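## Task

Find the foam block, which sits inside one of the six drawers belonging to the two short, slim file cabinets with three drawers each, and set it on the desk. When finished, all drawers in the room must be fully closed and both cabinets must remain roughly in their original spots. The robot must not topple or be left leaning, or the task fails. Anything that stays in place only because the robot is holding it does not count.

## Robot and tools

ROBOT. A simulated Hello Robot Stretch 4 with one arm: an omni-wheel base, a lift riding a vertical mast, a telescoping arm reaching forward, a three-joint wrist (yaw, pitch, roll) and a two-finger gripper. It stands about 1.6 m tall; the base edge lies within 0.23 m of the base origin. Cameras: head_camera (mast top, looking ahead and down; turn the base to look elsewhere), head_left_camera and head_right_camera (fisheyes beside it, aimed more steeply down, showing the base and arm), wrist_camera (behind the fingers, looking along them, fingertips near the bottom of its image).

FRAMES. Base frame: origin on the floor below the base centre, x ahead, y to the left, z up. hand_pose is reported in this frame as a point between the open fingertips; with all wrist joints at 0 its axes equal the base axes, and the printed value may be slightly wrong. The odometry frame is the base frame as it was when the scene began. base_odometry heading is in radians, left positive, -3.142 to 3.142; it only counts wheel rotation, so slipping looks like travel.

execute_actions. Argument "actions": a list holding one action, or empty (empty just returns state and images). Optional "cameras": list of names from head_camera, head_left_camera, head_right_camera, wrist_camera, all; omitted/null/["all"] gives every camera, [] gives none. An action contains "base", "joints", or both, plus optional "pace" and "contact_limits"; or it is {"end_of_arm": "enable_torque"} alone, which re-powers any wrist or gripper motor that shut itself off. All motions in one action begin together.
- "base": exactly one key, an offset relative to where the base last reported itself: translate_m (metres, forward positive, -2 to 2, no turning), strafe_m (metres, left positive, -2 to 2, no turning), or rotate_rad (radians, counter-clockwise from above positive, -3.2 to 3.2).
- "joints": absolute targets keyed by name, any subset: lift_m 0 to 1.2; arm_m 0 to 0.55 (extension); wrist_yaw_rad -1.134 to 4.276 (0 ahead, left positive, 3.14 stowed back, above 3.4 the arm may block it); wrist_pitch_rad -1.117 to 4.259 (0 level, 1.57 pointing down); wrist_roll_rad -1.117 to 4.259 (0 keeps fingers level; positive is clockwise viewed from behind); gripper_m -0.038 to 0.141 (fingertip gap in metres; negative presses the tips together). Done tolerances: lift and arm ±0.004, yaw and roll ±0.02, pitch ±0.05, gripper ±0.004. Out-of-range joint targets are clipped and reported; other bad values or unknown keys reject the whole call. Joints or base left out may still be driving toward an earlier target.
- "pace": "slow", "default" (if omitted), "fast" or "max". Base speeds 0.1/0.3/0.4/0.6 m/s and 1/2/3/4 rad/s respectively, further reduced when the lift is above 0.2 (down to 0.3 m/s and 1 rad/s at 1.2).
- "contact_limits": {"arm_m": value}, 0 (gentlest) to 0.75 (firmest), default 0.5; the arm stops when it pushes harder.
One action runs at most 15 s. To unfold the wrist at the start, send lift_m 0.4 together with wrist_yaw_rad 0.

wait: {"seconds": 0 to 10}; commands nothing and returns the same report. zoom_image: {"camera": name, "region": [x0, y0, x1, y1]} in pixels of that camera's latest full image, top-left origin, at most 504x504. finished_scene: {"scene": 1 or 2} ends that scene for good and reports success; the next scene's task comes in its result. Replying with no tool call ends all remaining scenes. If a result reports a stop, later calls in that same reply are skipped. While you think, the robot keeps its last command.

RESULTS. base_status and joint_status: "done" (for the base, wheels turned the full amount even if slipping); "off_target" (stopped short, may still push); "contact_stop_at_<key>" (hit something; that part drops its target and goes slack, so a lift may sag under load or the base may roll); "limit_stop_at_<name>", including limit_stop_at_tilt (leaning over 6 degrees; lift, arm and wheels go slack and ignore commands until upright) and limit_stop_at_own_body (about to hit itself; move away from the body); "time_out"; "torque_fault" (wrist motor overloaded and went limp; send enable_torque). on_its_own lists things not commanded by this call; its "held at" is the held target. lidar_m: 12 distances in metres, 30-degree sectors, first straight ahead then counter-clockwise (4th left, 7th behind, 10th right); "-" means nothing seen or closer than 0.25 m; sees from about 0.15 m up, so table tops show; misses glass and thin legs. wrist_depth_mm: 7x7 grid of median depths, 100 to 2000 mm, from top left; robot body appears. turned_by_wheels vs turned_by_imu differing by over ~0.1 rad means a collision or slip, and heading error is roughly their difference. base_tilt in degrees (forward, right positive) with a fixed bias up to ~1.5. motor_effort: percent of max, positive toward larger joint values, bracket is the peak; wheel_0..2 positive turns the base right. A grip shows as a clear gripper effort change only when squeezing firmly; the gripper reading alone does not prove a hold. Gripping: command a gap smaller than the object; deeper squeeze pulls it toward the wrist. Camera calibration data (intrinsics, T_world_to_cam in the base frame) is supplied with small errors.

AVOID. Dropping things, slamming drawers, hard hits or pushes, moving the cabinets, leaving any drawer partly open. Driving or turning with over 1 kg held and arm_m above 0.2 can tip the robot, as can strong pulls with the gripper high. Raised-and-rolled wrist poses risk self-collision. Pressing the gripper with base or arm motions causes torque faults; stuck fingertips are freed by raising the lift. Objects may occasionally get nudged by outside forces.

Each tool is called after "Emit:" as name([rows], argument=value, ...), one row to a line, values as JSON.

## Session

Emit:
execute_actions(actions=[])

Scene clock: 0.00 s.
base_odometry: x=+0.000 y=+0.000 heading=+0.000 (m, m, rad; odometry frame)
turned_by_wheels: +0.000 (rad since the last result)
turned_by_imu: +0.000 (rad since the last result)
base_tilt: forward=-0.3 right=-0.1 (deg)
lidar_m: 1.90 2.04 2.00 2.44 2.00 1.47 1.56 2.00 1.91 2.06 1.26 1.16
base_status: not commanded
joint_positions: lift_m=+0.208 arm_m=-0.003 wrist_yaw_rad=+3.196 wrist_pitch_rad=-0.014 wrist_roll_rad=-0.009 gripper_m=+0.057
joint_status: not commanded
motor_effort: lift_m=+20 arm_m=-1 wrist_yaw_rad=+1 wrist_pitch_rad=-8 wrist_roll_rad=+0 gripper_m=-1 wheel_0=+0 wheel_1=+0 wheel_2=+0 (%)
hand_pose: x=-0.1245 y=+0.0716 z=+0.3899 quat_wxyz=(-0.027, +0.007, -0.004, +1.000) (m; base frame)
wrist_depth_mm: - 138 137 - - 1863 1661 / - - 136 - 1756 1537 1708 / - 105 136 1863 1661 1537 1756 / - 116 137 1863 1618 1576 1708 / 142 140 - 1983 1661 1499 1708 / 204 1618 212 1576 196 1464 1397 / 206 1025 960 153 1025 904 976
pictures: head_camera, head_left_camera, head_right_camera, wrist_camera
Images, in order (width x height): head_camera 420x560, head_left_camera 420x672, head_right_camera 420x672, wrist_camera 616x392.

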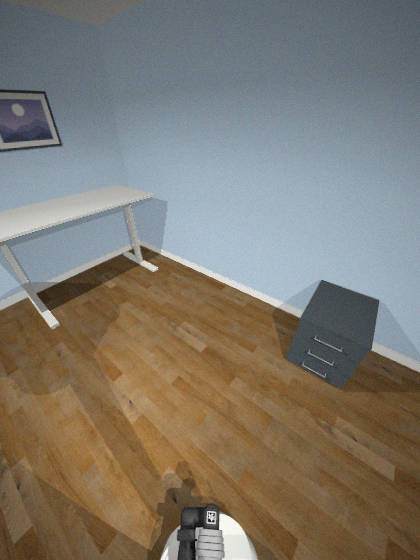

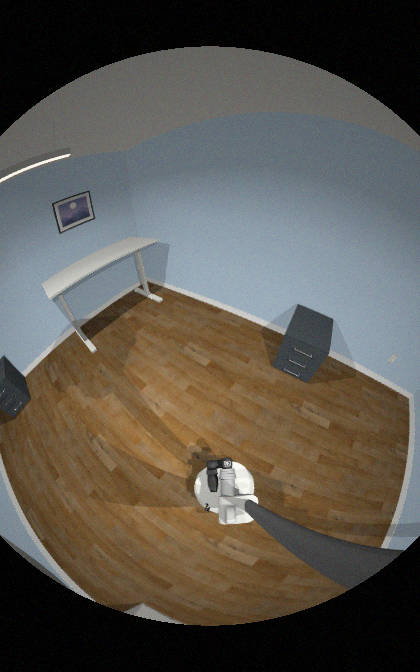

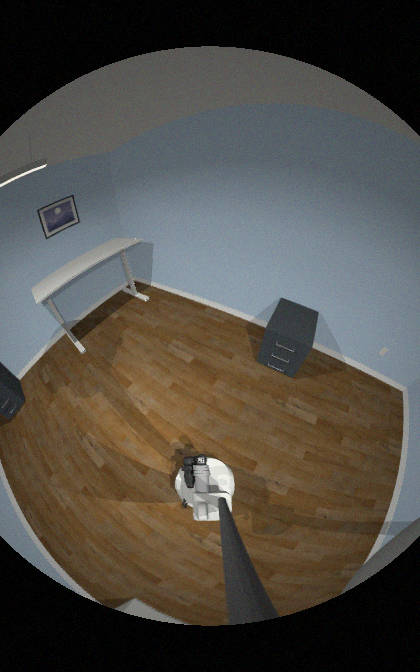

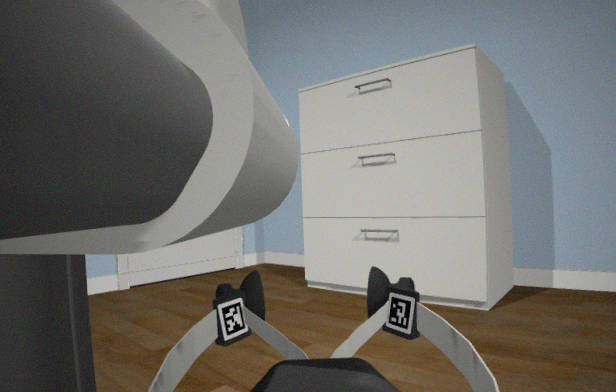

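Emit:
execute_actions([
  {"base":{"rotate_rad":-0.57},"joints":{"lift_m":0.4,"wrist_yaw_rad":0,"wrist_roll_rad":1.57,"gripper_m":0.1}},
], cameras=[])

Emit:
execute_actions([
  {"base":{"translate_m":0.4}},
], cameras=["head_camera","wrist_camera"])

Scene clock: 7.23 s.
base_odometry: x=+0.000 y=+0.000 heading=-0.570 (m, m, rad; odometry frame)
turned_by_wheels: -0.570 (rad since the last result)
turned_by_imu: -0.582 (rad since the last result)
base_tilt: forward=-0.3 right=-0.1 (deg)
lidar_m: 1.16 1.88 2.07 2.01 2.42 2.02 1.48 1.55 2.01 1.90 2.01 1.84
base_status: done
joint_positions: lift_m=+0.400 arm_m=-0.003 wrist_yaw_rad=+0.000 wrist_pitch_rad=-0.014 wrist_roll_rad=+1.570 gripper_m=+0.100
joint_status: all done
motor_effort: lift_m=+23(23) arm_m=+0(1) wrist_yaw_rad=+0(5) wrist_pitch_rad=-8(8) wrist_roll_rad=+0(5) gripper_m=+2(1) wheel_0=+0(5) wheel_1=-2(3) wheel_2=-1(7) (%)
hand_pose: x=+0.4568 y=-0.0873 z=+0.5821 quat_wxyz=(+0.707, +0.707, -0.005, +0.005) (m; base frame)
wrist_depth_mm: 1499 1618 1576 1618 1537 1138 820 / 1537 1537 1576 1576 1618 1160 820 / 1576 1537 1576 1537 976 1008 831 / 1576 1576 1576 1576 1008 1008 866 / 1537 1618 1618 1618 991 991 866 / 1537 1661 215 1661 216 1042 866 / 1661 1618 1576 152 1661 1098 842
pictures: none
No camera images: the call's "cameras" was empty. Leave "cameras" out to get every camera's image.

Scene clock: 10.03 s.
base_odometry: x=+0.337 y=-0.216 heading=-0.570 (m, m, rad; odometry frame)
turned_by_wheels: +0.000 (rad since the last result)
turned_by_imu: +0.000 (rad since the last result)
base_tilt: forward=-0.3 right=-0.1 (deg)
lidar_m: 0.78 1.44 2.03 1.99 2.60 2.44 1.87 1.98 2.00 1.90 1.92 0.83
base_status: done
joint_positions: lift_m=+0.400 arm_m=-0.003 wrist_yaw_rad=+0.000 wrist_pitch_rad=-0.014 wrist_roll_rad=+1.570 gripper_m=+0.100
joint_status: not commanded
motor_effort: lift_m=+22(23) arm_m=+0(1) wrist_yaw_rad=+1(0) wrist_pitch_rad=-8(9) wrist_roll_rad=+1(0) gripper_m=+3(1) wheel_0=+0(6) wheel_1=+0(4) wheel_2=+0(7) (%)
hand_pose: x=+0.4568 y=-0.0874 z=+0.5821 quat_wxyz=(+0.707, +0.707, -0.005, +0.005) (m; base frame)
wrist_depth_mm: 1118 1182 1160 1160 1138 1118 798 / 1138 1138 1160 1160 1138 1118 798 / 1138 1160 1160 1182 580 585 580 / 1138 1182 1160 1182 585 591 580 / 1182 1182 1160 1182 585 591 591 / 1160 1160 214 1160 216 591 591 / 1205 1182 1182 151 597 591 597
pictures: head_camera, wrist_camera
camera_calibration (this result's frames):
wrist_camera: T_world_to_cam=[[0.0188286, 0.0205287, -0.999612, 0.582108], [0.0360176, 0.999126, 0.0211971, 0.124381], [0.999174, -0.0364027, 0.0180728, -0.247642], [0, 0, 0, 1]] pos_world=[0.231997, -0.145237, 0.583721]
Images, in order (width x height): head_camera 420x560, wrist_camera 616x392.

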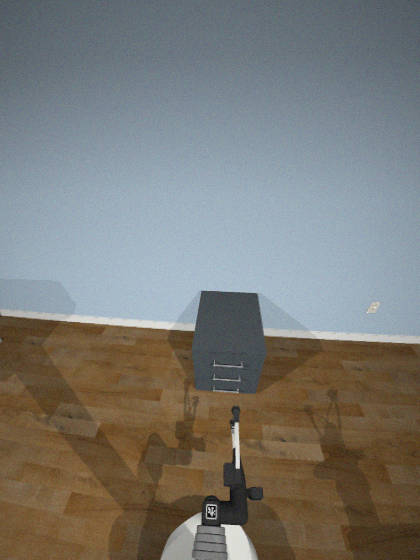

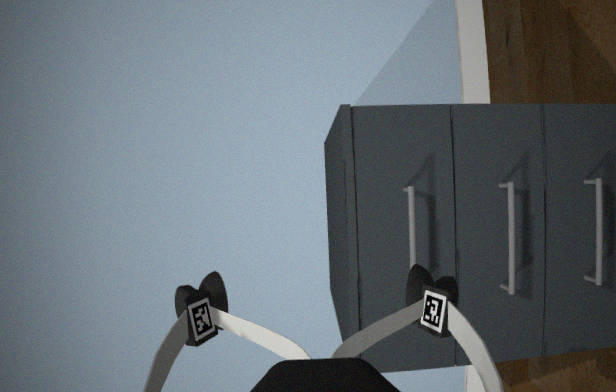

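Emit:
execute_actions([
  {"joints":{"lift_m":0.263,"arm_m":0.2}},
], cameras=["wrist_camera"])

Scene clock: 13.67 s.
base_odometry: x=+0.337 y=-0.216 heading=-0.570 (m, m, rad; odometry frame)
turned_by_wheels: +0.000 (rad since the last result)
turned_by_imu: +0.001 (rad since the last result)
base_tilt: forward=-0.3 right=-0.1 (deg)
lidar_m: 0.76 1.44 2.03 1.98 2.62 2.45 1.88 1.97 2.03 1.91 1.90 0.83
base_status: not commanded
joint_positions: lift_m=+0.263 arm_m=+0.199 wrist_yaw_rad=+0.000 wrist_pitch_rad=-0.014 wrist_roll_rad=+1.570 gripper_m=+0.100
joint_status: all done
motor_effort: lift_m=+17(24) arm_m=+5(3) wrist_yaw_rad=+1(1) wrist_pitch_rad=-9(9) wrist_roll_rad=+0(0) gripper_m=-1(1) wheel_0=+0(1) wheel_1=+0(0) wheel_2=+0(0) (%)
hand_pose: x=+0.6585 y=-0.0874 z=+0.4456 quat_wxyz=(+0.707, +0.707, -0.005, +0.005) (m; base frame)
wrist_depth_mm: 946 960 960 931 976 878 627 / 946 960 960 379 377 382 382 / 960 960 946 379 382 382 379 / 931 960 946 382 384 379 384 / 946 960 946 382 384 384 384 / 960 976 213 382 216 387 389 / 976 976 991 152 389 389 392
pictures: wrist_camera
camera_calibration (this result's frames):
wrist_camera: T_world_to_cam=[[0.0189458, 0.0206212, -0.999608, 0.441699], [0.0360406, 0.999123, 0.0212942, 0.119958], [0.999171, -0.0364299, 0.018186, -0.446837], [0, 0, 0, 1]] pos_world=[0.433775, -0.14524, 0.447097]
Images, in order (width x height): wrist_camera 616x392.

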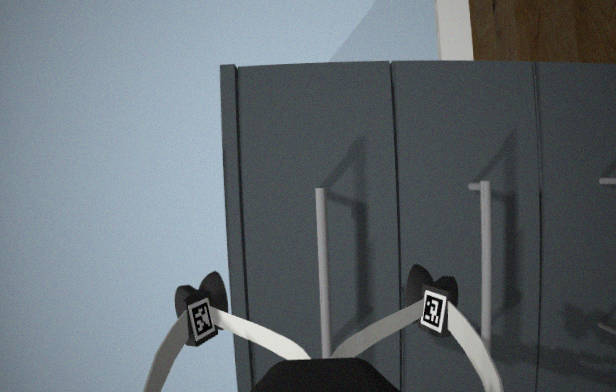

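Emit:
execute_actions([
  {"joints":{"arm_m":0.33},"contact_limits":{"arm_m":0.15}},
], cameras=[])

Emit:
execute_actions([
  {"joints":{"gripper_m":-0.02}},
], cameras=[])

Emit:
execute_actions([
  {"joints":{"arm_m":0.03}},
], cameras=["head_camera"])

Scene clock: 16.77 s.
base_odometry: x=+0.337 y=-0.216 heading=-0.570 (m, m, rad; odometry frame)
turned_by_wheels: +0.000 (rad since the last result)
turned_by_imu: +0.001 (rad since the last result)
base_tilt: forward=-0.3 right=-0.1 (deg)
lidar_m: 0.78 1.44 2.02 1.97 2.62 2.46 1.85 1.95 2.01 1.92 1.91 0.83
base_status: not commanded
joint_positions: lift_m=+0.263 arm_m=+0.329 wrist_yaw_rad=+0.000 wrist_pitch_rad=-0.014 wrist_roll_rad=+1.570 gripper_m=+0.100
joint_status: all done
motor_effort: lift_m=+18(18) arm_m=+5(7) wrist_yaw_rad=+1(1) wrist_pitch_rad=-8(9) wrist_roll_rad=+1(0) gripper_m=+0(2) wheel_0=+1(0) wheel_1=+0(0) wheel_2=+0(0) (%)
contact_limits: arm_m 0.15
hand_pose: x=+0.7885 y=-0.0874 z=+0.4456 quat_wxyz=(+0.707, +0.707, -0.005, +0.005) (m; base frame)
wrist_depth_mm: 820 831 249 248 248 250 - / 820 820 248 249 249 250 251 / 809 820 250 250 251 252 252 / 820 820 251 251 251 251 252 / 831 842 252 252 252 253 253 / 831 854 214 252 216 254 254 / 842 842 255 152 253 255 -
pictures: none
No camera images: the call's "cameras" was empty. Leave "cameras" out to get every camera's image.

Scene clock: 18.70 s.
base_odometry: x=+0.337 y=-0.216 heading=-0.570 (m, m, rad; odometry frame)
turned_by_wheels: +0.000 (rad since the last result)
turned_by_imu: +0.001 (rad since the last result)
base_tilt: forward=-0.3 right=-0.1 (deg)
lidar_m: 0.76 1.47 2.04 1.98 2.59 2.45 1.87 1.95 2.01 1.92 1.90 0.83
base_status: not commanded
joint_positions: lift_m=+0.263 arm_m=+0.329 wrist_yaw_rad=+0.001 wrist_pitch_rad=-0.006 wrist_roll_rad=+1.570 gripper_m=-0.019
joint_status: all done
on_its_own: wrist_pitch_rad is at rest, and its effort (-33) is outside its rest range (-23 to +23)
motor_effort: lift_m=+20(20) arm_m=+4(5) wrist_yaw_rad=-2(2) wrist_pitch_rad=-33(33) wrist_roll_rad=+0(0) gripper_m=-18(18) wheel_0=+0(1) wheel_1=+0(0) wheel_2=+0(0) (%)
hand_pose: x=+0.7889 y=-0.0871 z=+0.4430 quat_wxyz=(+0.707, +0.707, -0.002, +0.002) (m; base frame)
wrist_depth_mm: 798 809 243 245 246 251 - / 809 809 245 246 246 252 253 / 820 809 247 245 247 252 254 / 820 831 246 247 248 254 255 / 809 820 246 247 249 255 255 / 831 820 247 207 187 255 256 / 831 831 248 200 251 256 -
pictures: none
No camera images: the call's "cameras" was empty. Leave "cameras" out to get every camera's image.

Scene clock: 20.70 s.
base_odometry: x=+0.337 y=-0.216 heading=-0.570 (m, m, rad; odometry frame)
turned_by_wheels: +0.000 (rad since the last result)
turned_by_imu: +0.001 (rad since the last result)
base_tilt: forward=-0.3 right=-0.1 (deg)
lidar_m: 0.46 0.53 2.03 1.99 2.61 2.44 1.88 1.95 2.01 1.91 1.93 0.51
base_status: not commanded
joint_positions: lift_m=+0.263 arm_m=+0.031 wrist_yaw_rad=+0.008 wrist_pitch_rad=-0.005 wrist_roll_rad=+1.570 gripper_m=-0.019
joint_status: all done
on_its_own: wrist_yaw_rad is at rest, and its effort (-21) is outside its rest range (-13 to +13); wrist_pitch_rad is at rest, and its effort (-36) is outside its rest range (-23 to +23)
motor_effort: lift_m=+20(20) arm_m=-4(8) wrist_yaw_rad=-21(21) wrist_pitch_rad=-36(36) wrist_roll_rad=+0(0) gripper_m=-18(22) wheel_0=+3(3) wheel_1=+0(0) wheel_2=+1(1) (%)
hand_pose: x=+0.4909 y=-0.0852 z=+0.4426 quat_wxyz=(+0.707, +0.707, +0.001, +0.004) (m; base frame)
wrist_depth_mm: 1078 1098 239 241 240 842 621 / 1098 1118 240 242 246 741 591 / 1098 1118 242 243 245 549 564 / 1078 1160 245 245 247 559 569 / 1118 1118 245 246 248 559 574 / 1138 1118 247 206 189 569 580 / 1138 1182 177 199 249 156 597
pictures: head_camera
Images, in order (width x height): head_camera 420x560.

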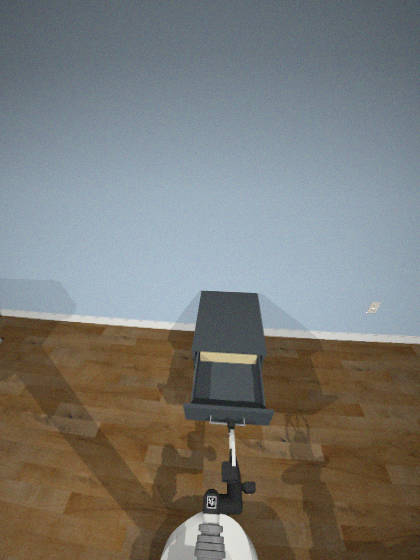

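Something yellow at the back; pull further.

Emit:
execute_actions([
  {"base":{"translate_m":-0.12},"pace":"slow"},
], cameras=["head_camera"])

Emit:
zoom_image(camera="head_camera", region=[140,250,320,450])

Scene clock: 25.27 s.
base_odometry: x=+0.236 y=-0.151 heading=-0.570 (m, m, rad; odometry frame)
turned_by_wheels: +0.000 (rad since the last result)
turned_by_imu: +0.002 (rad since the last result)
base_tilt: forward=-0.3 right=-0.1 (deg)
lidar_m: 0.56 1.58 2.05 1.97 2.58 2.28 1.72 1.82 2.05 1.91 2.05 0.58
base_status: done
joint_positions: lift_m=+0.263 arm_m=+0.031 wrist_yaw_rad=+0.000 wrist_pitch_rad=-0.014 wrist_roll_rad=+1.570 gripper_m=-0.020
joint_status: not commanded
motor_effort: lift_m=+20(20) arm_m=-4(4) wrist_yaw_rad=+0(24) wrist_pitch_rad=-9(37) wrist_roll_rad=+0(0) gripper_m=-15(20) wheel_0=-1(3) wheel_1=-1(6) wheel_2=+1(10) (%)
hand_pose: x=+0.4901 y=-0.0873 z=+0.4453 quat_wxyz=(+0.707, +0.707, -0.005, +0.005) (m; base frame)
wrist_depth_mm: 1255 1229 1229 1229 1255 878 634 / 1229 1255 1255 322 325 891 634 / 1229 1255 1229 324 324 683 640 / 1229 1281 1255 325 324 676 647 / 1229 1308 1255 324 327 683 661 / 1281 1308 1281 204 187 676 661 / 1281 1308 177 239 327 768 661
pictures: head_camera
Images, in order (width x height): head_camera 420x560.

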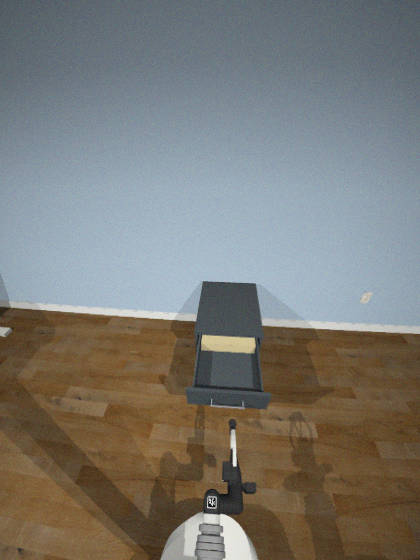

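Region (140, 250, 320, 450) of head_camera's 420x560 image, scaled by 2.520, with more detail than that image has; it fills the left 454 columns of this view, and the rest is white.

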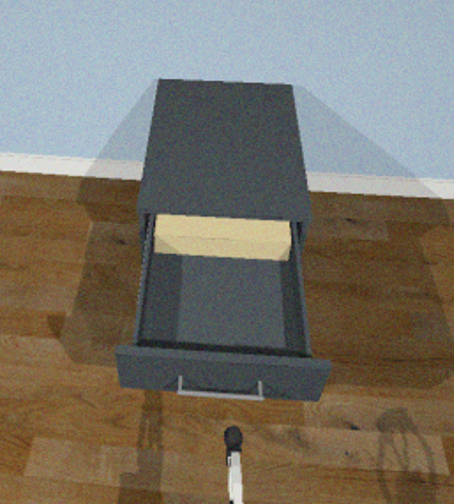

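Emit:
execute_actions([
  {"joints":{"arm_m":0.47},"contact_limits":{"arm_m":0.2},"pace":"slow"},
], cameras=[])

Emit:
execute_actions([
  {"joints":{"arm_m":0.33,"gripper_m":0.1}},
], cameras=[])

Emit:
execute_actions([
  {"joints":{"lift_m":0.105}},
], cameras=["wrist_camera"])

Scene clock: 33.50 s.
base_odometry: x=+0.236 y=-0.151 heading=-0.570 (m, m, rad; odometry frame)
turned_by_wheels: +0.000 (rad since the last result)
turned_by_imu: +0.003 (rad since the last result)
base_tilt: forward=-0.3 right=-0.1 (deg)
lidar_m: 0.89 1.54 2.05 1.99 2.57 2.30 1.76 1.82 2.03 1.91 2.05 0.95
base_status: not commanded
joint_positions: lift_m=+0.263 arm_m=+0.446 wrist_yaw_rad=-0.004 wrist_pitch_rad=-0.018 wrist_roll_rad=+1.570 gripper_m=-0.020
joint_status: arm_m contact_stop (moved +0.415 of +0.439)
on_its_own: arm_m is slack since a contact_stop (your +0.470 is given up); wrist_yaw_rad is at rest, and its effort (+14) is outside its rest range (-13 to +13)
motor_effort: lift_m=+20(20) arm_m=+0(17) wrist_yaw_rad=+14(21) wrist_pitch_rad=+1(9) wrist_roll_rad=-1(0) gripper_m=-8(14) wheel_0=+4(4) wheel_1=+3(3) wheel_2=-4(7) (%)
contact_limits: arm_m 0.2
hand_pose: x=+0.9048 y=-0.0887 z=+0.4463 quat_wxyz=(+0.707, +0.707, -0.008, +0.005) (m; base frame)
wrist_depth_mm: 831 831 256 257 256 255 - / 809 820 255 256 257 256 257 / 831 831 258 258 257 257 257 / 842 854 257 257 258 258 258 / 854 842 258 259 258 259 259 / 831 866 259 206 188 262 260 / 842 842 259 168 259 258 -
pictures: none
No camera images: the call's "cameras" was empty. Leave "cameras" out to get every camera's image.

not run: a stop came earlier in this reply.

not run: a stop came earlier in this reply.

Emit:
execute_actions([
  {"joints":{"arm_m":0.33,"gripper_m":0.1}},
], cameras=[])

Emit:
execute_actions([
  {"joints":{"lift_m":0.105}},
], cameras=["wrist_camera"])

Scene clock: 36.83 s.
base_odometry: x=+0.236 y=-0.151 heading=-0.570 (m, m, rad; odometry frame)
turned_by_wheels: +0.000 (rad since the last result)
turned_by_imu: +0.001 (rad since the last result)
base_tilt: forward=-0.3 right=-0.1 (deg)
lidar_m: 0.87 1.57 2.06 1.97 2.55 2.31 1.75 1.83 2.00 1.91 2.03 0.96
base_status: not commanded
joint_positions: lift_m=+0.263 arm_m=+0.331 wrist_yaw_rad=+0.000 wrist_pitch_rad=-0.014 wrist_roll_rad=+1.570 gripper_m=+0.100
joint_status: all done
motor_effort: lift_m=+20(20) arm_m=-4(1) wrist_yaw_rad=+1(14) wrist_pitch_rad=-8(8) wrist_roll_rad=+0(1) gripper_m=-1(16) wheel_0=+3(4) wheel_1=+2(3) wheel_2=-1(4) (%)
hand_pose: x=+0.7902 y=-0.0874 z=+0.4453 quat_wxyz=(+0.707, +0.707, -0.005, +0.005) (m; base frame)
wrist_depth_mm: 917 931 931 946 931 866 627 / 946 917 370 368 370 375 370 / 946 931 370 370 375 373 375 / 960 931 960 373 370 373 375 / 946 960 960 375 373 375 375 / 960 960 215 373 216 377 377 / 960 976 946 152 377 382 379
pictures: none
No camera images: the call's "cameras" was empty. Leave "cameras" out to get every camera's image.

Scene clock: 38.57 s.
base_odometry: x=+0.236 y=-0.151 heading=-0.570 (m, m, rad; odometry frame)
turned_by_wheels: +0.000 (rad since the last result)
turned_by_imu: +0.001 (rad since the last result)
base_tilt: forward=-0.3 right=-0.1 (deg)
lidar_m: 0.89 1.57 2.06 1.98 2.56 2.30 1.74 1.82 2.01 1.91 2.02 0.96
base_status: not commanded
joint_positions: lift_m=+0.105 arm_m=+0.331 wrist_yaw_rad=+0.000 wrist_pitch_rad=-0.014 wrist_roll_rad=+1.570 gripper_m=+0.100
joint_status: all done
motor_effort: lift_m=+17(16) arm_m=-4(5) wrist_yaw_rad=+1(1) wrist_pitch_rad=-8(9) wrist_roll_rad=-1(0) gripper_m=-1(0) wheel_0=+3(2) wheel_1=+2(2) wheel_2=+0(0) (%)
hand_pose: x=+0.7902 y=-0.0874 z=+0.2876 quat_wxyz=(+0.707, +0.707, -0.005, +0.005) (m; base frame)
wrist_depth_mm: 960 931 917 946 931 554 399 / 931 368 368 373 373 370 387 / 931 370 370 373 373 370 392 / 946 370 370 373 375 375 392 / 960 373 375 373 377 373 404 / 976 375 213 377 216 377 404 / 960 375 377 152 382 375 399
pictures: wrist_camera
camera_calibration (this result's frames):
wrist_camera: T_world_to_cam=[[0.0189945, 0.0207545, -0.999604, 0.281253], [0.0361403, 0.999117, 0.0214311, 0.118488], [0.999166, -0.0365331, 0.0182276, -0.575541], [0, 0, 0, 1]] pos_world=[0.565436, -0.145247, 0.289093]
Images, in order (width x height): wrist_camera 616x392.

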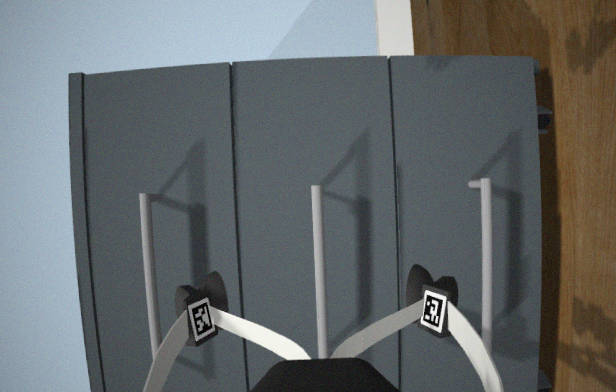

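Emit:
execute_actions([
  {"joints":{"arm_m":0.452},"contact_limits":{"arm_m":0.15}},
], cameras=[])

Emit:
execute_actions([
  {"joints":{"gripper_m":-0.02}},
], cameras=[])

Emit:
execute_actions([
  {"joints":{"arm_m":0.13}},
], cameras=["head_camera"])

Emit:
zoom_image(camera="head_camera", region=[140,250,320,450])

Scene clock: 41.90 s.
base_odometry: x=+0.236 y=-0.151 heading=-0.570 (m, m, rad; odometry frame)
turned_by_wheels: +0.000 (rad since the last result)
turned_by_imu: +0.001 (rad since the last result)
base_tilt: forward=-0.3 right=-0.1 (deg)
lidar_m: 0.88 1.54 2.08 1.98 2.56 2.31 1.74 1.83 2.02 1.91 2.01 0.96
base_status: not commanded
joint_positions: lift_m=+0.105 arm_m=+0.451 wrist_yaw_rad=+0.000 wrist_pitch_rad=-0.014 wrist_roll_rad=+1.570 gripper_m=+0.100
joint_status: all done
motor_effort: lift_m=+18(18) arm_m=+5(9) wrist_yaw_rad=+1(1) wrist_pitch_rad=-8(8) wrist_roll_rad=+0(0) gripper_m=-1(1) wheel_0=+2(2) wheel_1=+2(2) wheel_2=+0(0) (%)
contact_limits: arm_m 0.15
hand_pose: x=+0.9105 y=-0.0874 z=+0.2876 quat_wxyz=(+0.707, +0.707, -0.005, +0.005) (m; base frame)
wrist_depth_mm: 247 249 248 250 251 249 - / 248 250 250 250 251 251 252 / 250 250 250 250 251 251 252 / 250 251 251 252 252 252 253 / 250 252 252 253 253 252 253 / 251 253 214 253 217 254 254 / 254 252 253 152 254 254 -
pictures: none
No camera images: the call's "cameras" was empty. Leave "cameras" out to get every camera's image.

Scene clock: 43.83 s.
base_odometry: x=+0.236 y=-0.151 heading=-0.570 (m, m, rad; odometry frame)
turned_by_wheels: +0.000 (rad since the last result)
turned_by_imu: +0.001 (rad since the last result)
base_tilt: forward=-0.3 right=-0.1 (deg)
lidar_m: 0.90 1.58 2.08 1.98 2.56 2.32 1.75 1.83 2.04 1.91 2.02 0.96
base_status: not commanded
joint_positions: lift_m=+0.105 arm_m=+0.451 wrist_yaw_rad=+0.001 wrist_pitch_rad=-0.009 wrist_roll_rad=+1.570 gripper_m=-0.019
joint_status: all done
motor_effort: lift_m=+19(19) arm_m=+4(5) wrist_yaw_rad=-2(2) wrist_pitch_rad=-23(24) wrist_roll_rad=+0(1) gripper_m=-18(22) wheel_0=+2(2) wheel_1=+2(2) wheel_2=+0(0) (%)
hand_pose: x=+0.9109 y=-0.0872 z=+0.2859 quat_wxyz=(+0.707, +0.707, -0.003, +0.004) (m; base frame)
wrist_depth_mm: 246 247 244 245 246 252 - / 247 248 247 246 246 252 251 / 249 248 245 247 248 252 253 / 248 249 247 248 246 255 253 / 250 252 247 249 249 253 255 / 250 251 248 203 187 255 256 / 252 253 249 200 252 254 -
pictures: none
No camera images: the call's "cameras" was empty. Leave "cameras" out to get every camera's image.

Scene clock: 45.90 s.
base_odometry: x=+0.236 y=-0.151 heading=-0.569 (m, m, rad; odometry frame)
turned_by_wheels: +0.000 (rad since the last result)
turned_by_imu: +0.001 (rad since the last result)
base_tilt: forward=-0.3 right=-0.1 (deg)
lidar_m: 0.58 1.57 2.05 2.00 2.56 2.31 1.73 1.80 2.01 1.92 2.05 0.62
base_status: not commanded
joint_positions: lift_m=+0.105 arm_m=+0.131 wrist_yaw_rad=+0.007 wrist_pitch_rad=-0.008 wrist_roll_rad=+1.570 gripper_m=-0.019
joint_status: all done
on_its_own: wrist_yaw_rad is at rest, and its effort (-20) is outside its rest range (-13 to +13); wrist_pitch_rad is at rest, and its effort (-26) is outside its rest range (-23 to +23)
motor_effort: lift_m=+19(19) arm_m=-4(8) wrist_yaw_rad=-20(20) wrist_pitch_rad=-26(26) wrist_roll_rad=+0(0) gripper_m=-15(20) wheel_0=+5(4) wheel_1=+2(2) wheel_2=+3(3) (%)
hand_pose: x=+0.5908 y=-0.0853 z=+0.2857 quat_wxyz=(+0.707, +0.707, +0.000, +0.005) (m; base frame)
wrist_depth_mm: 1138 1098 240 243 244 539 397 / 1118 1118 242 243 245 554 402 / 1118 1138 245 245 246 569 413 / 1138 1138 244 246 248 574 404 / 1182 1138 246 246 249 580 418 / 1138 1182 246 204 189 580 418 / 1160 1160 250 200 251 473 418
pictures: head_camera
Images, in order (width x height): head_camera 420x560.

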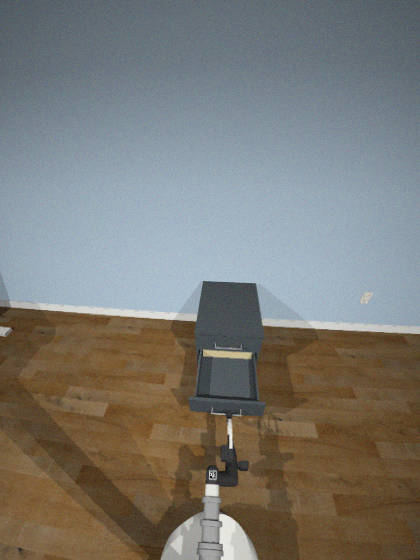

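Region (140, 250, 320, 450) of head_camera's 420x560 image, scaled by 2.520, with more detail than that image has; it fills the left 454 columns of this view, and the rest is white.

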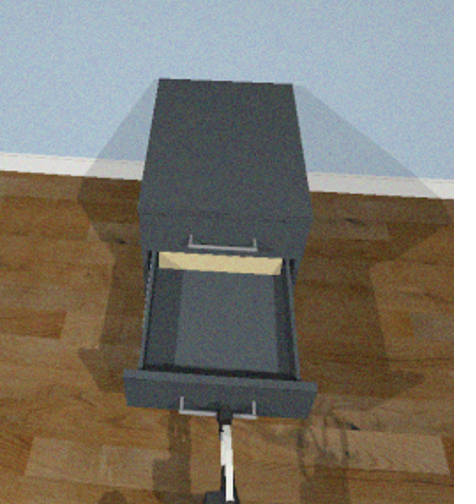

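Emit:
execute_actions([
  {"joints":{"arm_m":0.457},"contact_limits":{"arm_m":0.3}},
], cameras=[])

Emit:
execute_actions([
  {"joints":{"gripper_m":0.1}},
], cameras=[])

Emit:
execute_actions([
  {"joints":{"arm_m":0.33}},
], cameras=[])

Emit:
execute_actions([
  {"joints":{"lift_m":0.0,"wrist_pitch_rad":0.2}},
], cameras=["wrist_camera"])

Scene clock: 50.87 s.
base_odometry: x=+0.236 y=-0.151 heading=-0.570 (m, m, rad; odometry frame)
turned_by_wheels: +0.000 (rad since the last result)
turned_by_imu: +0.001 (rad since the last result)
base_tilt: forward=-0.3 right=-0.1 (deg)
lidar_m: 0.87 1.57 2.04 2.01 2.54 2.31 1.76 1.83 2.00 1.90 2.02 0.98
base_status: not commanded
joint_positions: lift_m=+0.105 arm_m=+0.456 wrist_yaw_rad=+0.000 wrist_pitch_rad=-0.009 wrist_roll_rad=+1.570 gripper_m=-0.019
joint_status: all done
motor_effort: lift_m=+19(19) arm_m=+4(6) wrist_yaw_rad=+1(20) wrist_pitch_rad=-22(26) wrist_roll_rad=+0(1) gripper_m=-15(19) wheel_0=+1(5) wheel_1=+0(2) wheel_2=+2(3) (%)
contact_limits: arm_m 0.3
hand_pose: x=+0.9157 y=-0.0874 z=+0.2860 quat_wxyz=(+0.707, +0.707, -0.003, +0.003) (m; base frame)
wrist_depth_mm: 242 242 243 243 245 245 - / 243 244 243 245 245 247 247 / 243 244 245 245 247 247 248 / 243 246 245 245 248 247 249 / 245 246 246 247 249 247 248 / 244 246 247 206 187 251 251 / 245 247 248 199 250 251 -
pictures: none
No camera images: the call's "cameras" was empty. Leave "cameras" out to get every camera's image.

Scene clock: 52.80 s.
base_odometry: x=+0.236 y=-0.151 heading=-0.570 (m, m, rad; odometry frame)
turned_by_wheels: +0.000 (rad since the last result)
turned_by_imu: +0.001 (rad since the last result)
base_tilt: forward=-0.3 right=-0.1 (deg)
lidar_m: 0.88 1.57 2.08 1.98 2.58 2.33 1.75 1.82 2.01 1.92 2.02 0.95
base_status: not commanded
joint_positions: lift_m=+0.105 arm_m=+0.456 wrist_yaw_rad=+0.000 wrist_pitch_rad=-0.014 wrist_roll_rad=+1.570 gripper_m=+0.100
joint_status: all done
motor_effort: lift_m=+19(19) arm_m=+4(4) wrist_yaw_rad=+2(5) wrist_pitch_rad=-9(22) wrist_roll_rad=+0(0) gripper_m=+0(12) wheel_0=+2(1) wheel_1=+0(0) wheel_2=+1(2) (%)
hand_pose: x=+0.9157 y=-0.0875 z=+0.2873 quat_wxyz=(+0.707, +0.707, -0.005, +0.005) (m; base frame)
wrist_depth_mm: 244 243 245 245 245 245 - / 244 243 244 245 245 246 245 / 244 244 246 246 246 247 247 / 245 246 246 246 247 248 247 / 248 246 247 247 249 248 249 / 247 248 213 247 216 248 250 / 233 249 248 152 248 249 -
pictures: none
No camera images: the call's "cameras" was empty. Leave "cameras" out to get every camera's image.

Scene clock: 54.20 s.
base_odometry: x=+0.236 y=-0.151 heading=-0.570 (m, m, rad; odometry frame)
turned_by_wheels: +0.000 (rad since the last result)
turned_by_imu: +0.001 (rad since the last result)
base_tilt: forward=-0.3 right=-0.1 (deg)
lidar_m: 0.87 1.59 2.09 1.99 2.58 2.29 1.76 1.83 2.03 1.90 2.04 0.97
base_status: not commanded
joint_positions: lift_m=+0.105 arm_m=+0.331 wrist_yaw_rad=+0.000 wrist_pitch_rad=-0.014 wrist_roll_rad=+1.570 gripper_m=+0.100
joint_status: all done
motor_effort: lift_m=+19(19) arm_m=-5(5) wrist_yaw_rad=+1(2) wrist_pitch_rad=-8(10) wrist_roll_rad=+0(0) gripper_m=-2(0) wheel_0=+1(1) wheel_1=+0(0) wheel_2=+0(0) (%)
hand_pose: x=+0.7902 y=-0.0874 z=+0.2873 quat_wxyz=(+0.707, +0.707, -0.005, +0.005) (m; base frame)
wrist_depth_mm: 946 931 946 931 931 554 399 / 931 368 370 370 368 370 389 / 946 370 368 370 370 370 397 / 946 370 373 373 375 375 387 / 931 373 375 375 375 375 399 / 946 375 214 377 216 377 402 / 960 375 375 151 377 377 399
pictures: none
No camera images: the call's "cameras" was empty. Leave "cameras" out to get every camera's image.

Scene clock: 55.67 s.
base_odometry: x=+0.236 y=-0.151 heading=-0.570 (m, m, rad; odometry frame)
turned_by_wheels: +0.000 (rad since the last result)
turned_by_imu: +0.001 (rad since the last result)
base_tilt: forward=-0.3 right=-0.1 (deg)
lidar_m: 0.89 1.55 2.10 1.98 2.59 2.30 1.76 1.82 2.02 1.90 2.02 0.96
base_status: not commanded
joint_positions: lift_m=+0.000 arm_m=+0.331 wrist_yaw_rad=+0.000 wrist_pitch_rad=+0.202 wrist_roll_rad=+1.570 gripper_m=+0.100
joint_status: all done
motor_effort: lift_m=+17(17) arm_m=-4(5) wrist_yaw_rad=+1(1) wrist_pitch_rad=-7(7) wrist_roll_rad=+0(0) gripper_m=-1(4) wheel_0=+1(2) wheel_1=+0(0) wheel_2=+0(0) (%)
hand_pose: x=+0.7843 y=-0.0874 z=+0.1206 quat_wxyz=(+0.704, +0.703, +0.071, -0.071) (m; base frame)
wrist_depth_mm: 842 866 931 691 351 229 - / 330 345 362 382 359 234 189 / 332 345 366 382 366 238 191 / 330 349 364 384 368 241 194 / 329 347 366 382 373 242 194 / 332 349 214 384 216 219 195 / 332 345 366 152 353 219 -
pictures: wrist_camera
camera_calibration (this result's frames):
wrist_camera: T_world_to_cam=[[-0.196023, 0.0207685, -0.980379, 0.280783], [0.0399036, 0.999117, 0.0131868, 0.120321], [0.979787, -0.0365358, -0.196678, -0.525524], [0, 0, 0, 1]] pos_world=[0.565141, -0.145247, 0.170328]
Images, in order (width x height): wrist_camera 616x392.

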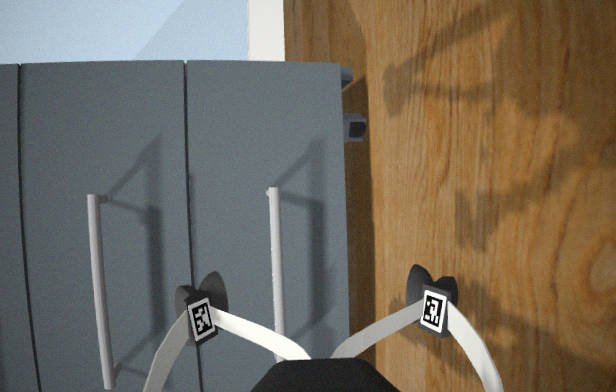

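Handle z ≈0.133.

Emit:
execute_actions([
  {"joints":{"arm_m":0.452,"lift_m":0.012},"contact_limits":{"arm_m":0.15}},
], cameras=[])

Emit:
execute_actions([
  {"joints":{"gripper_m":-0.02}},
], cameras=[])

Emit:
execute_actions([
  {"joints":{"arm_m":0.13}},
], cameras=["head_camera"])

Emit:
zoom_image(camera="head_camera", region=[140,250,320,450])

Scene clock: 59.57 s.
base_odometry: x=+0.236 y=-0.151 heading=-0.570 (m, m, rad; odometry frame)
turned_by_wheels: +0.000 (rad since the last result)
turned_by_imu: +0.002 (rad since the last result)
base_tilt: forward=-0.3 right=-0.1 (deg)
lidar_m: 0.88 1.57 2.06 1.99 2.58 2.30 1.76 1.84 2.02 1.89 2.02 0.95
base_status: not commanded
joint_positions: lift_m=+0.012 arm_m=+0.451 wrist_yaw_rad=+0.000 wrist_pitch_rad=+0.202 wrist_roll_rad=+1.570 gripper_m=+0.100
joint_status: all done
motor_effort: lift_m=+23(24) arm_m=+5(7) wrist_yaw_rad=+1(1) wrist_pitch_rad=-7(8) wrist_roll_rad=-1(0) gripper_m=-2(3) wheel_0=+1(1) wheel_1=+0(0) wheel_2=+0(0) (%)
contact_limits: arm_m 0.15
hand_pose: x=+0.9047 y=-0.0874 z=+0.1321 quat_wxyz=(+0.704, +0.703, +0.071, -0.071) (m; base frame)
wrist_depth_mm: 222 232 244 257 272 246 - / 223 233 245 260 274 250 203 / 223 235 247 259 272 254 205 / 223 235 246 258 274 258 207 / 221 234 248 257 274 259 207 / 222 235 214 256 216 235 208 / 223 233 248 152 278 233 -
pictures: none
No camera images: the call's "cameras" was empty. Leave "cameras" out to get every camera's image.

Scene clock: 61.50 s.
base_odometry: x=+0.236 y=-0.151 heading=-0.570 (m, m, rad; odometry frame)
turned_by_wheels: +0.000 (rad since the last result)
turned_by_imu: +0.001 (rad since the last result)
base_tilt: forward=-0.3 right=-0.1 (deg)
lidar_m: 0.90 1.57 2.08 1.99 2.57 2.28 1.75 1.82 1.99 1.88 2.02 0.97
base_status: not commanded
joint_positions: lift_m=+0.012 arm_m=+0.451 wrist_yaw_rad=+0.001 wrist_pitch_rad=+0.206 wrist_roll_rad=+1.570 gripper_m=-0.019
joint_status: all done
motor_effort: lift_m=+23(23) arm_m=+3(5) wrist_yaw_rad=-1(2) wrist_pitch_rad=-20(20) wrist_roll_rad=+0(0) gripper_m=-17(21) wheel_0=+1(1) wheel_1=+0(1) wheel_2=+1(0) (%)
hand_pose: x=+0.9048 y=-0.0871 z=+0.1309 quat_wxyz=(+0.704, +0.703, +0.073, -0.072) (m; base frame)
wrist_depth_mm: 223 231 245 256 271 241 - / 221 232 246 257 271 244 198 / 224 233 246 258 272 251 202 / 223 234 245 256 272 252 203 / 223 234 246 258 273 254 204 / 224 234 242 206 185 254 204 / 210 233 243 185 274 218 -
pictures: none
No camera images: the call's "cameras" was empty. Leave "cameras" out to get every camera's image.

Scene clock: 63.57 s.
base_odometry: x=+0.236 y=-0.151 heading=-0.570 (m, m, rad; odometry frame)
turned_by_wheels: +0.000 (rad since the last result)
turned_by_imu: +0.001 (rad since the last result)
base_tilt: forward=-0.3 right=-0.1 (deg)
lidar_m: 0.89 1.57 2.08 1.98 2.57 2.33 1.75 1.83 1.99 1.90 2.04 0.98
base_status: not commanded
joint_positions: lift_m=+0.012 arm_m=+0.131 wrist_yaw_rad=+0.000 wrist_pitch_rad=+0.203 wrist_roll_rad=+1.570 gripper_m=-0.020
joint_status: all done
motor_effort: lift_m=+22(23) arm_m=-5(9) wrist_yaw_rad=+1(4) wrist_pitch_rad=-9(20) wrist_roll_rad=-1(0) gripper_m=-15(19) wheel_0=+1(2) wheel_1=+0(0) wheel_2=+1(2) (%)
hand_pose: x=+0.5843 y=-0.0874 z=+0.1320 quat_wxyz=(+0.704, +0.703, +0.072, -0.071) (m; base frame)
wrist_depth_mm: 991 1042 1098 732 375 247 - / 1008 1060 1118 759 382 251 203 / 508 530 564 580 392 256 206 / 512 530 564 591 397 260 208 / 517 539 564 585 399 260 208 / 508 530 549 204 187 259 209 / 517 530 175 384 364 224 -
pictures: head_camera
Images, in order (width x height): head_camera 420x560.

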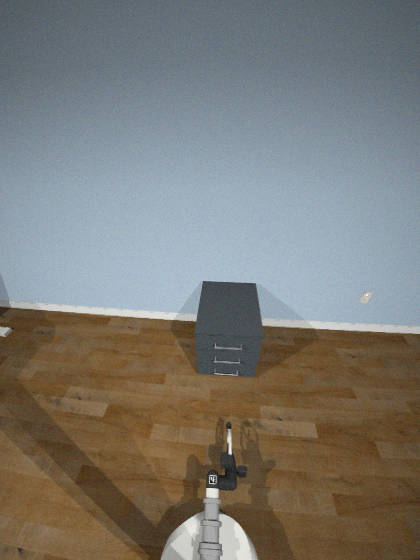

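Region (140, 250, 320, 450) of head_camera's 420x560 image, scaled by 2.520, with more detail than that image has; it fills the left 454 columns of this view, and the rest is white.

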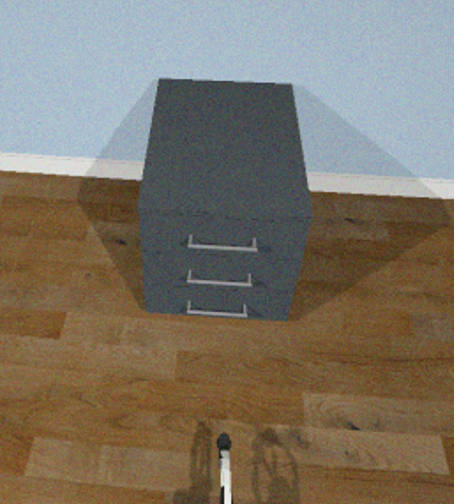

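Slipped; go deeper.

Emit:
execute_actions([
  {"joints":{"arm_m":0.35,"gripper_m":0.08}},
], cameras=[])

Emit:
execute_actions([
  {"joints":{"arm_m":0.466},"contact_limits":{"arm_m":0.15}},
], cameras=[])

Emit:
execute_actions([
  {"joints":{"gripper_m":-0.03}},
], cameras=[])

Emit:
execute_actions([
  {"joints":{"arm_m":0.14}},
], cameras=["head_camera"])

Emit:
zoom_image(camera="head_camera", region=[140,250,320,450])

Scene clock: 67.93 s.
base_odometry: x=+0.236 y=-0.151 heading=-0.570 (m, m, rad; odometry frame)
turned_by_wheels: +0.000 (rad since the last result)
turned_by_imu: +0.002 (rad since the last result)
base_tilt: forward=-0.3 right=-0.1 (deg)
lidar_m: 0.87 1.58 2.03 1.99 2.57 2.32 1.75 1.82 2.03 1.92 2.03 0.95
base_status: not commanded
joint_positions: lift_m=+0.012 arm_m=+0.349 wrist_yaw_rad=+0.000 wrist_pitch_rad=+0.202 wrist_roll_rad=+1.570 gripper_m=+0.080
joint_status: all done
motor_effort: lift_m=+23(23) arm_m=+5(8) wrist_yaw_rad=+1(2) wrist_pitch_rad=-8(9) wrist_roll_rad=+0(1) gripper_m=+1(14) wheel_0=+2(1) wheel_1=+0(0) wheel_2=+1(1) (%)
hand_pose: x=+0.8027 y=-0.0874 z=+0.1321 quat_wxyz=(+0.704, +0.703, +0.071, -0.071) (m; base frame)
wrist_depth_mm: 831 842 904 732 375 246 - / 312 329 345 364 377 251 201 / 314 327 345 368 375 254 206 / 315 329 345 364 373 256 207 / 315 332 349 366 375 258 208 / 315 330 215 366 202 246 208 / 317 327 347 156 373 233 -
pictures: none
No camera images: the call's "cameras" was empty. Leave "cameras" out to get every camera's image.

Scene clock: 69.33 s.
base_odometry: x=+0.236 y=-0.151 heading=-0.570 (m, m, rad; odometry frame)
turned_by_wheels: +0.000 (rad since the last result)
turned_by_imu: +0.001 (rad since the last result)
base_tilt: forward=-0.3 right=-0.1 (deg)
lidar_m: 0.88 1.58 2.06 1.97 2.54 2.29 1.73 1.82 2.00 1.90 2.05 0.97
base_status: not commanded
joint_positions: lift_m=+0.012 arm_m=+0.457 wrist_yaw_rad=-0.003 wrist_pitch_rad=+0.200 wrist_roll_rad=+1.570 gripper_m=+0.080
joint_status: arm_m contact_stop (moved +0.108 of +0.117)
on_its_own: arm_m is slack since a contact_stop (your +0.466 is given up)
motor_effort: lift_m=+21(23) arm_m=+0(8) wrist_yaw_rad=+9(16) wrist_pitch_rad=+1(7) wrist_roll_rad=+0(1) gripper_m=-3(1) wheel_0=+4(4) wheel_1=+3(3) wheel_2=-4(5) (%)
contact_limits: arm_m 0.15
hand_pose: x=+0.9107 y=-0.0882 z=+0.1329 quat_wxyz=(+0.704, +0.703, +0.070, -0.071) (m; base frame)
wrist_depth_mm: 219 229 238 252 267 248 - / 219 229 240 253 266 253 202 / 220 229 241 254 268 257 206 / 219 229 242 251 267 259 208 / 216 229 244 251 268 260 208 / 216 230 210 253 202 248 208 / 220 228 242 153 270 235 -
pictures: none
No camera images: the call's "cameras" was empty. Leave "cameras" out to get every camera's image.

not run: a stop came earlier in this reply.

not run: a stop came earlier in this reply.

Region (140, 250, 320, 450) of head_camera's 420x560 image, scaled by 2.520, with more detail than that image has; it fills the left 454 columns of this view, and the rest is white.

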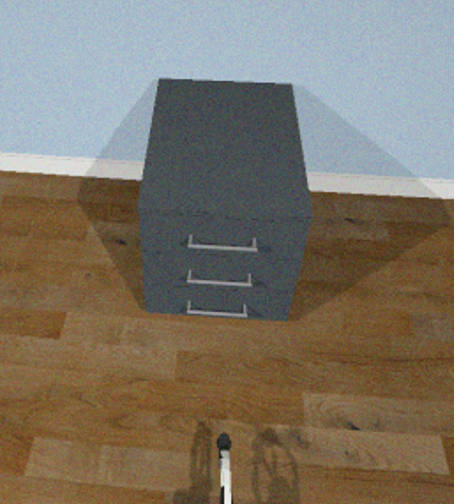

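Narrow partly, advance, then grip.

Emit:
execute_actions([
  {"joints":{"gripper_m":0.03}},
], cameras=[])

Emit:
execute_actions([
  {"joints":{"arm_m":0.465},"contact_limits":{"arm_m":0.15}},
], cameras=[])

Emit:
execute_actions([
  {"joints":{"gripper_m":-0.03}},
], cameras=[])

Emit:
execute_actions([
  {"joints":{"arm_m":0.14}},
], cameras=["head_camera"])

Emit:
zoom_image(camera="head_camera", region=[140,250,320,450])

Scene clock: 72.87 s.
base_odometry: x=+0.236 y=-0.151 heading=-0.570 (m, m, rad; odometry frame)
turned_by_wheels: +0.000 (rad since the last result)
turned_by_imu: +0.001 (rad since the last result)
base_tilt: forward=-0.3 right=-0.1 (deg)
lidar_m: 0.90 1.58 2.10 1.99 2.54 2.30 1.73 1.84 1.99 1.90 2.02 0.96
base_status: not commanded
joint_positions: lift_m=+0.012 arm_m=+0.457 wrist_yaw_rad=+0.000 wrist_pitch_rad=+0.202 wrist_roll_rad=+1.570 gripper_m=+0.030
joint_status: all done
on_its_own: arm_m is slack since a contact_stop (your +0.466 is given up)
motor_effort: lift_m=+21(21) arm_m=+0(0) wrist_yaw_rad=+2(8) wrist_pitch_rad=-7(14) wrist_roll_rad=+0(0) gripper_m=-1(6) wheel_0=+2(4) wheel_1=+1(3) wheel_2=+1(4) (%)
hand_pose: x=+0.9108 y=-0.0875 z=+0.1323 quat_wxyz=(+0.704, +0.703, +0.071, -0.071) (m; base frame)
wrist_depth_mm: 218 228 240 252 266 246 - / 217 228 239 253 267 250 202 / 219 229 240 254 268 254 206 / 220 228 241 251 268 259 206 / 220 229 244 249 268 258 208 / 216 230 236 221 195 258 208 / 219 229 240 150 268 224 -
pictures: none
No camera images: the call's "cameras" was empty. Leave "cameras" out to get every camera's image.

Scene clock: 73.43 s.
base_odometry: x=+0.236 y=-0.151 heading=-0.570 (m, m, rad; odometry frame)
turned_by_wheels: +0.000 (rad since the last result)
turned_by_imu: +0.000 (rad since the last result)
base_tilt: forward=-0.3 right=-0.1 (deg)
lidar_m: 0.88 1.57 2.09 2.00 2.54 2.31 1.71 1.83 2.03 1.92 2.03 0.96
base_status: not commanded
joint_positions: lift_m=+0.012 arm_m=+0.464 wrist_yaw_rad=+0.000 wrist_pitch_rad=+0.202 wrist_roll_rad=+1.570 gripper_m=+0.030
joint_status: all done
motor_effort: lift_m=+21(21) arm_m=+5(8) wrist_yaw_rad=+2(2) wrist_pitch_rad=-7(7) wrist_roll_rad=+0(0) gripper_m=-3(2) wheel_0=+2(2) wheel_1=+2(1) wheel_2=+1(1) (%)
contact_limits: arm_m 0.15
hand_pose: x=+0.9176 y=-0.0875 z=+0.1323 quat_wxyz=(+0.704, +0.703, +0.071, -0.071) (m; base frame)
wrist_depth_mm: 213 222 233 246 259 245 - / 211 222 234 244 258 251 202 / 213 224 234 246 259 253 204 / 211 223 234 242 259 257 207 / 213 223 235 243 260 258 208 / 213 223 230 215 195 259 208 / 200 224 234 150 260 221 -
pictures: none
No camera images: the call's "cameras" was empty. Leave "cameras" out to get every camera's image.

Scene clock: 74.77 s.
base_odometry: x=+0.236 y=-0.151 heading=-0.570 (m, m, rad; odometry frame)
turned_by_wheels: +0.000 (rad since the last result)
turned_by_imu: +0.001 (rad since the last result)
base_tilt: forward=-0.3 right=-0.1 (deg)
lidar_m: 0.87 1.55 2.08 2.00 2.56 2.32 1.75 1.83 2.02 1.89 2.03 0.94
base_status: not commanded
joint_positions: lift_m=+0.012 arm_m=+0.464 wrist_yaw_rad=+0.001 wrist_pitch_rad=+0.209 wrist_roll_rad=+1.570 gripper_m=-0.029
joint_status: all done
on_its_own: wrist_pitch_rad is at rest, and its effort (-28) is outside its rest range (-23 to +23)
motor_effort: lift_m=+21(21) arm_m=+3(5) wrist_yaw_rad=-2(2) wrist_pitch_rad=-28(27) wrist_roll_rad=+0(1) gripper_m=-21(22) wheel_0=+2(2) wheel_1=+1(1) wheel_2=+1(1) (%)
hand_pose: x=+0.9177 y=-0.0871 z=+0.1302 quat_wxyz=(+0.704, +0.703, +0.074, -0.073) (m; base frame)
wrist_depth_mm: 211 220 227 239 254 238 - / 210 221 228 240 254 243 196 / 211 221 228 241 255 246 199 / 211 220 229 239 254 250 201 / 212 224 229 239 256 252 203 / 212 224 229 204 187 239 202 / 212 222 226 209 258 216 -
pictures: none
No camera images: the call's "cameras" was empty. Leave "cameras" out to get every camera's image.

Scene clock: 76.87 s.
base_odometry: x=+0.236 y=-0.151 heading=-0.569 (m, m, rad; odometry frame)
turned_by_wheels: +0.000 (rad since the last result)
turned_by_imu: +0.001 (rad since the last result)
base_tilt: forward=-0.3 right=-0.1 (deg)
lidar_m: 0.59 1.57 2.05 1.98 2.52 2.29 1.72 1.80 2.05 1.91 2.03 0.61
base_status: not commanded
joint_positions: lift_m=+0.012 arm_m=+0.141 wrist_yaw_rad=+0.007 wrist_pitch_rad=+0.211 wrist_roll_rad=+1.570 gripper_m=-0.029
joint_status: all done
on_its_own: wrist_yaw_rad is at rest, and its effort (-20) is outside its rest range (-13 to +13); wrist_pitch_rad is at rest, and its effort (-32) is outside its rest range (-23 to +23)
motor_effort: lift_m=+21(21) arm_m=-4(3) wrist_yaw_rad=-20(20) wrist_pitch_rad=-32(33) wrist_roll_rad=+0(0) gripper_m=-20(21) wheel_0=+5(5) wheel_1=+2(2) wheel_2=+3(3) (%)
hand_pose: x=+0.5944 y=-0.0854 z=+0.1297 quat_wxyz=(+0.704, +0.703, +0.077, -0.072) (m; base frame)
wrist_depth_mm: 991 1042 224 236 251 239 - / 1008 1042 225 237 251 243 196 / 496 512 226 238 252 247 199 / 500 521 226 236 253 251 202 / 500 521 229 236 254 251 203 / 504 521 226 204 187 239 203 / 504 525 227 196 258 158 -
pictures: head_camera
Images, in order (width x height): head_camera 420x560.

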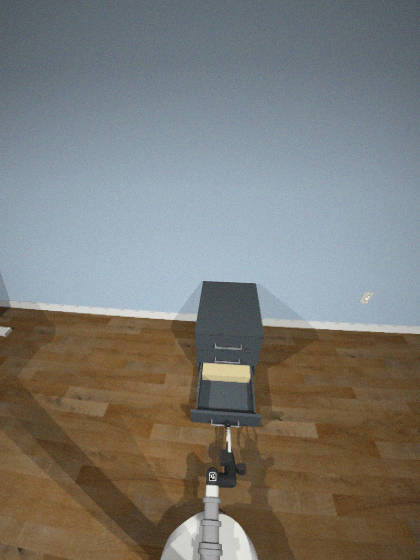

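Region (140, 250, 320, 450) of head_camera's 420x560 image, scaled by 2.520, with more detail than that image has; it fills the left 454 columns of this view, and the rest is white.

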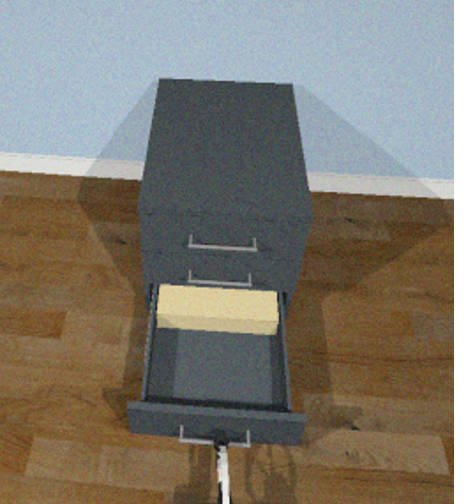

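Empty. Close and head to the other cabinet.

Emit:
execute_actions([
  {"joints":{"arm_m":0.47},"contact_limits":{"arm_m":0.3}},
], cameras=[])

Emit:
execute_actions([
  {"joints":{"gripper_m":0.03}},
], cameras=[])

Emit:
execute_actions([
  {"joints":{"arm_m":0.0}},
], cameras=["head_camera"])

Emit:
execute_actions([
  {"base":{"rotate_rad":1.57},"joints":{"gripper_m":0.1,"lift_m":0.26,"wrist_pitch_rad":0}},
], cameras=["head_camera","head_left_camera"])

Scene clock: 81.67 s.
base_odometry: x=+0.236 y=-0.151 heading=-0.570 (m, m, rad; odometry frame)
turned_by_wheels: +0.000 (rad since the last result)
turned_by_imu: +0.001 (rad since the last result)
base_tilt: forward=-0.3 right=-0.1 (deg)
lidar_m: 0.90 1.56 2.08 1.99 2.57 2.31 1.76 1.81 2.00 1.89 2.04 0.97
base_status: not commanded
joint_positions: lift_m=+0.012 arm_m=+0.469 wrist_yaw_rad=+0.001 wrist_pitch_rad=+0.210 wrist_roll_rad=+1.570 gripper_m=-0.029
joint_status: all done
on_its_own: wrist_pitch_rad is at rest, and its effort (-29) is outside its rest range (-23 to +23)
motor_effort: lift_m=+21(21) arm_m=+4(9) wrist_yaw_rad=-2(20) wrist_pitch_rad=-29(34) wrist_roll_rad=-1(2) gripper_m=-18(21) wheel_0=+2(5) wheel_1=+1(2) wheel_2=+2(3) (%)
contact_limits: arm_m 0.3
hand_pose: x=+0.9225 y=-0.0872 z=+0.1301 quat_wxyz=(+0.703, +0.703, +0.074, -0.074) (m; base frame)
wrist_depth_mm: 206 216 226 238 253 238 - / 206 216 227 240 253 242 196 / 206 216 227 240 254 247 198 / 208 217 229 238 254 249 202 / 208 217 229 239 254 250 202 / 208 218 225 204 187 239 202 / 209 216 201 196 255 216 -
pictures: none
No camera images: the call's "cameras" was empty. Leave "cameras" out to get every camera's image.

Scene clock: 83.00 s.
base_odometry: x=+0.236 y=-0.151 heading=-0.570 (m, m, rad; odometry frame)
turned_by_wheels: +0.000 (rad since the last result)
turned_by_imu: +0.000 (rad since the last result)
base_tilt: forward=-0.3 right=-0.1 (deg)
lidar_m: 0.90 1.56 2.07 1.99 2.56 2.28 1.74 1.84 2.00 1.90 2.04 0.95
base_status: not commanded
joint_positions: lift_m=+0.012 arm_m=+0.469 wrist_yaw_rad=-0.001 wrist_pitch_rad=+0.206 wrist_roll_rad=+1.570 gripper_m=+0.030
joint_status: all done
motor_effort: lift_m=+21(21) arm_m=+4(4) wrist_yaw_rad=+4(4) wrist_pitch_rad=-18(29) wrist_roll_rad=-1(1) gripper_m=-2(22) wheel_0=+2(1) wheel_1=+0(1) wheel_2=+0(2) (%)
hand_pose: x=+0.9226 y=-0.0877 z=+0.1311 quat_wxyz=(+0.704, +0.703, +0.072, -0.073) (m; base frame)
wrist_depth_mm: 207 216 230 240 254 241 - / 207 216 229 242 256 246 199 / 207 217 230 241 255 250 202 / 208 218 230 239 256 252 204 / 208 218 231 237 257 255 205 / 208 218 226 210 196 254 205 / 208 219 224 154 257 220 -
pictures: none
No camera images: the call's "cameras" was empty. Leave "cameras" out to get every camera's image.

Scene clock: 84.70 s.
base_odometry: x=+0.236 y=-0.151 heading=-0.570 (m, m, rad; odometry frame)
turned_by_wheels: +0.000 (rad since the last result)
turned_by_imu: +0.001 (rad since the last result)
base_tilt: forward=-0.3 right=-0.1 (deg)
lidar_m: 0.89 1.57 2.10 1.99 2.55 2.32 1.73 1.83 2.02 1.91 2.04 0.96
base_status: not commanded
joint_positions: lift_m=+0.012 arm_m=+0.147 wrist_yaw_rad=+0.000 wrist_pitch_rad=+0.203 wrist_roll_rad=+1.570 gripper_m=+0.030
joint_status: arm_m limit_stop_at_own_body (moved -0.322 of -0.469)
on_its_own: lift_m is slack since a limit_stop_at_own_body; arm_m is slack since a limit_stop_at_own_body (your +0.000 is given up)
motor_effort: lift_m=+20(21) arm_m=+0(3) wrist_yaw_rad=+2(8) wrist_pitch_rad=-8(19) wrist_roll_rad=-2(2) gripper_m=-5(3) wheel_0=+2(2) wheel_1=+1(1) wheel_2=+0(1) (%)
hand_pose: x=+0.6004 y=-0.0875 z=+0.1322 quat_wxyz=(+0.704, +0.703, +0.071, -0.072) (m; base frame)
wrist_depth_mm: 991 1025 1078 750 375 247 - / 991 1008 1098 676 384 251 203 / 492 512 544 569 392 256 206 / 496 517 549 574 397 258 208 / 496 517 549 574 399 260 211 / 496 517 539 574 195 260 209 / 496 517 544 150 394 224 -
pictures: head_camera
Images, in order (width x height): head_camera 420x560.

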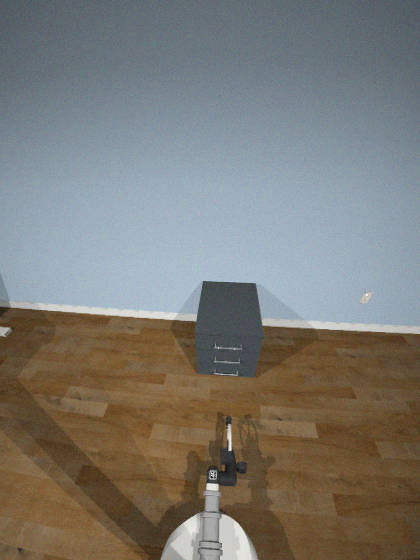

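not run: a stop came earlier in this reply.


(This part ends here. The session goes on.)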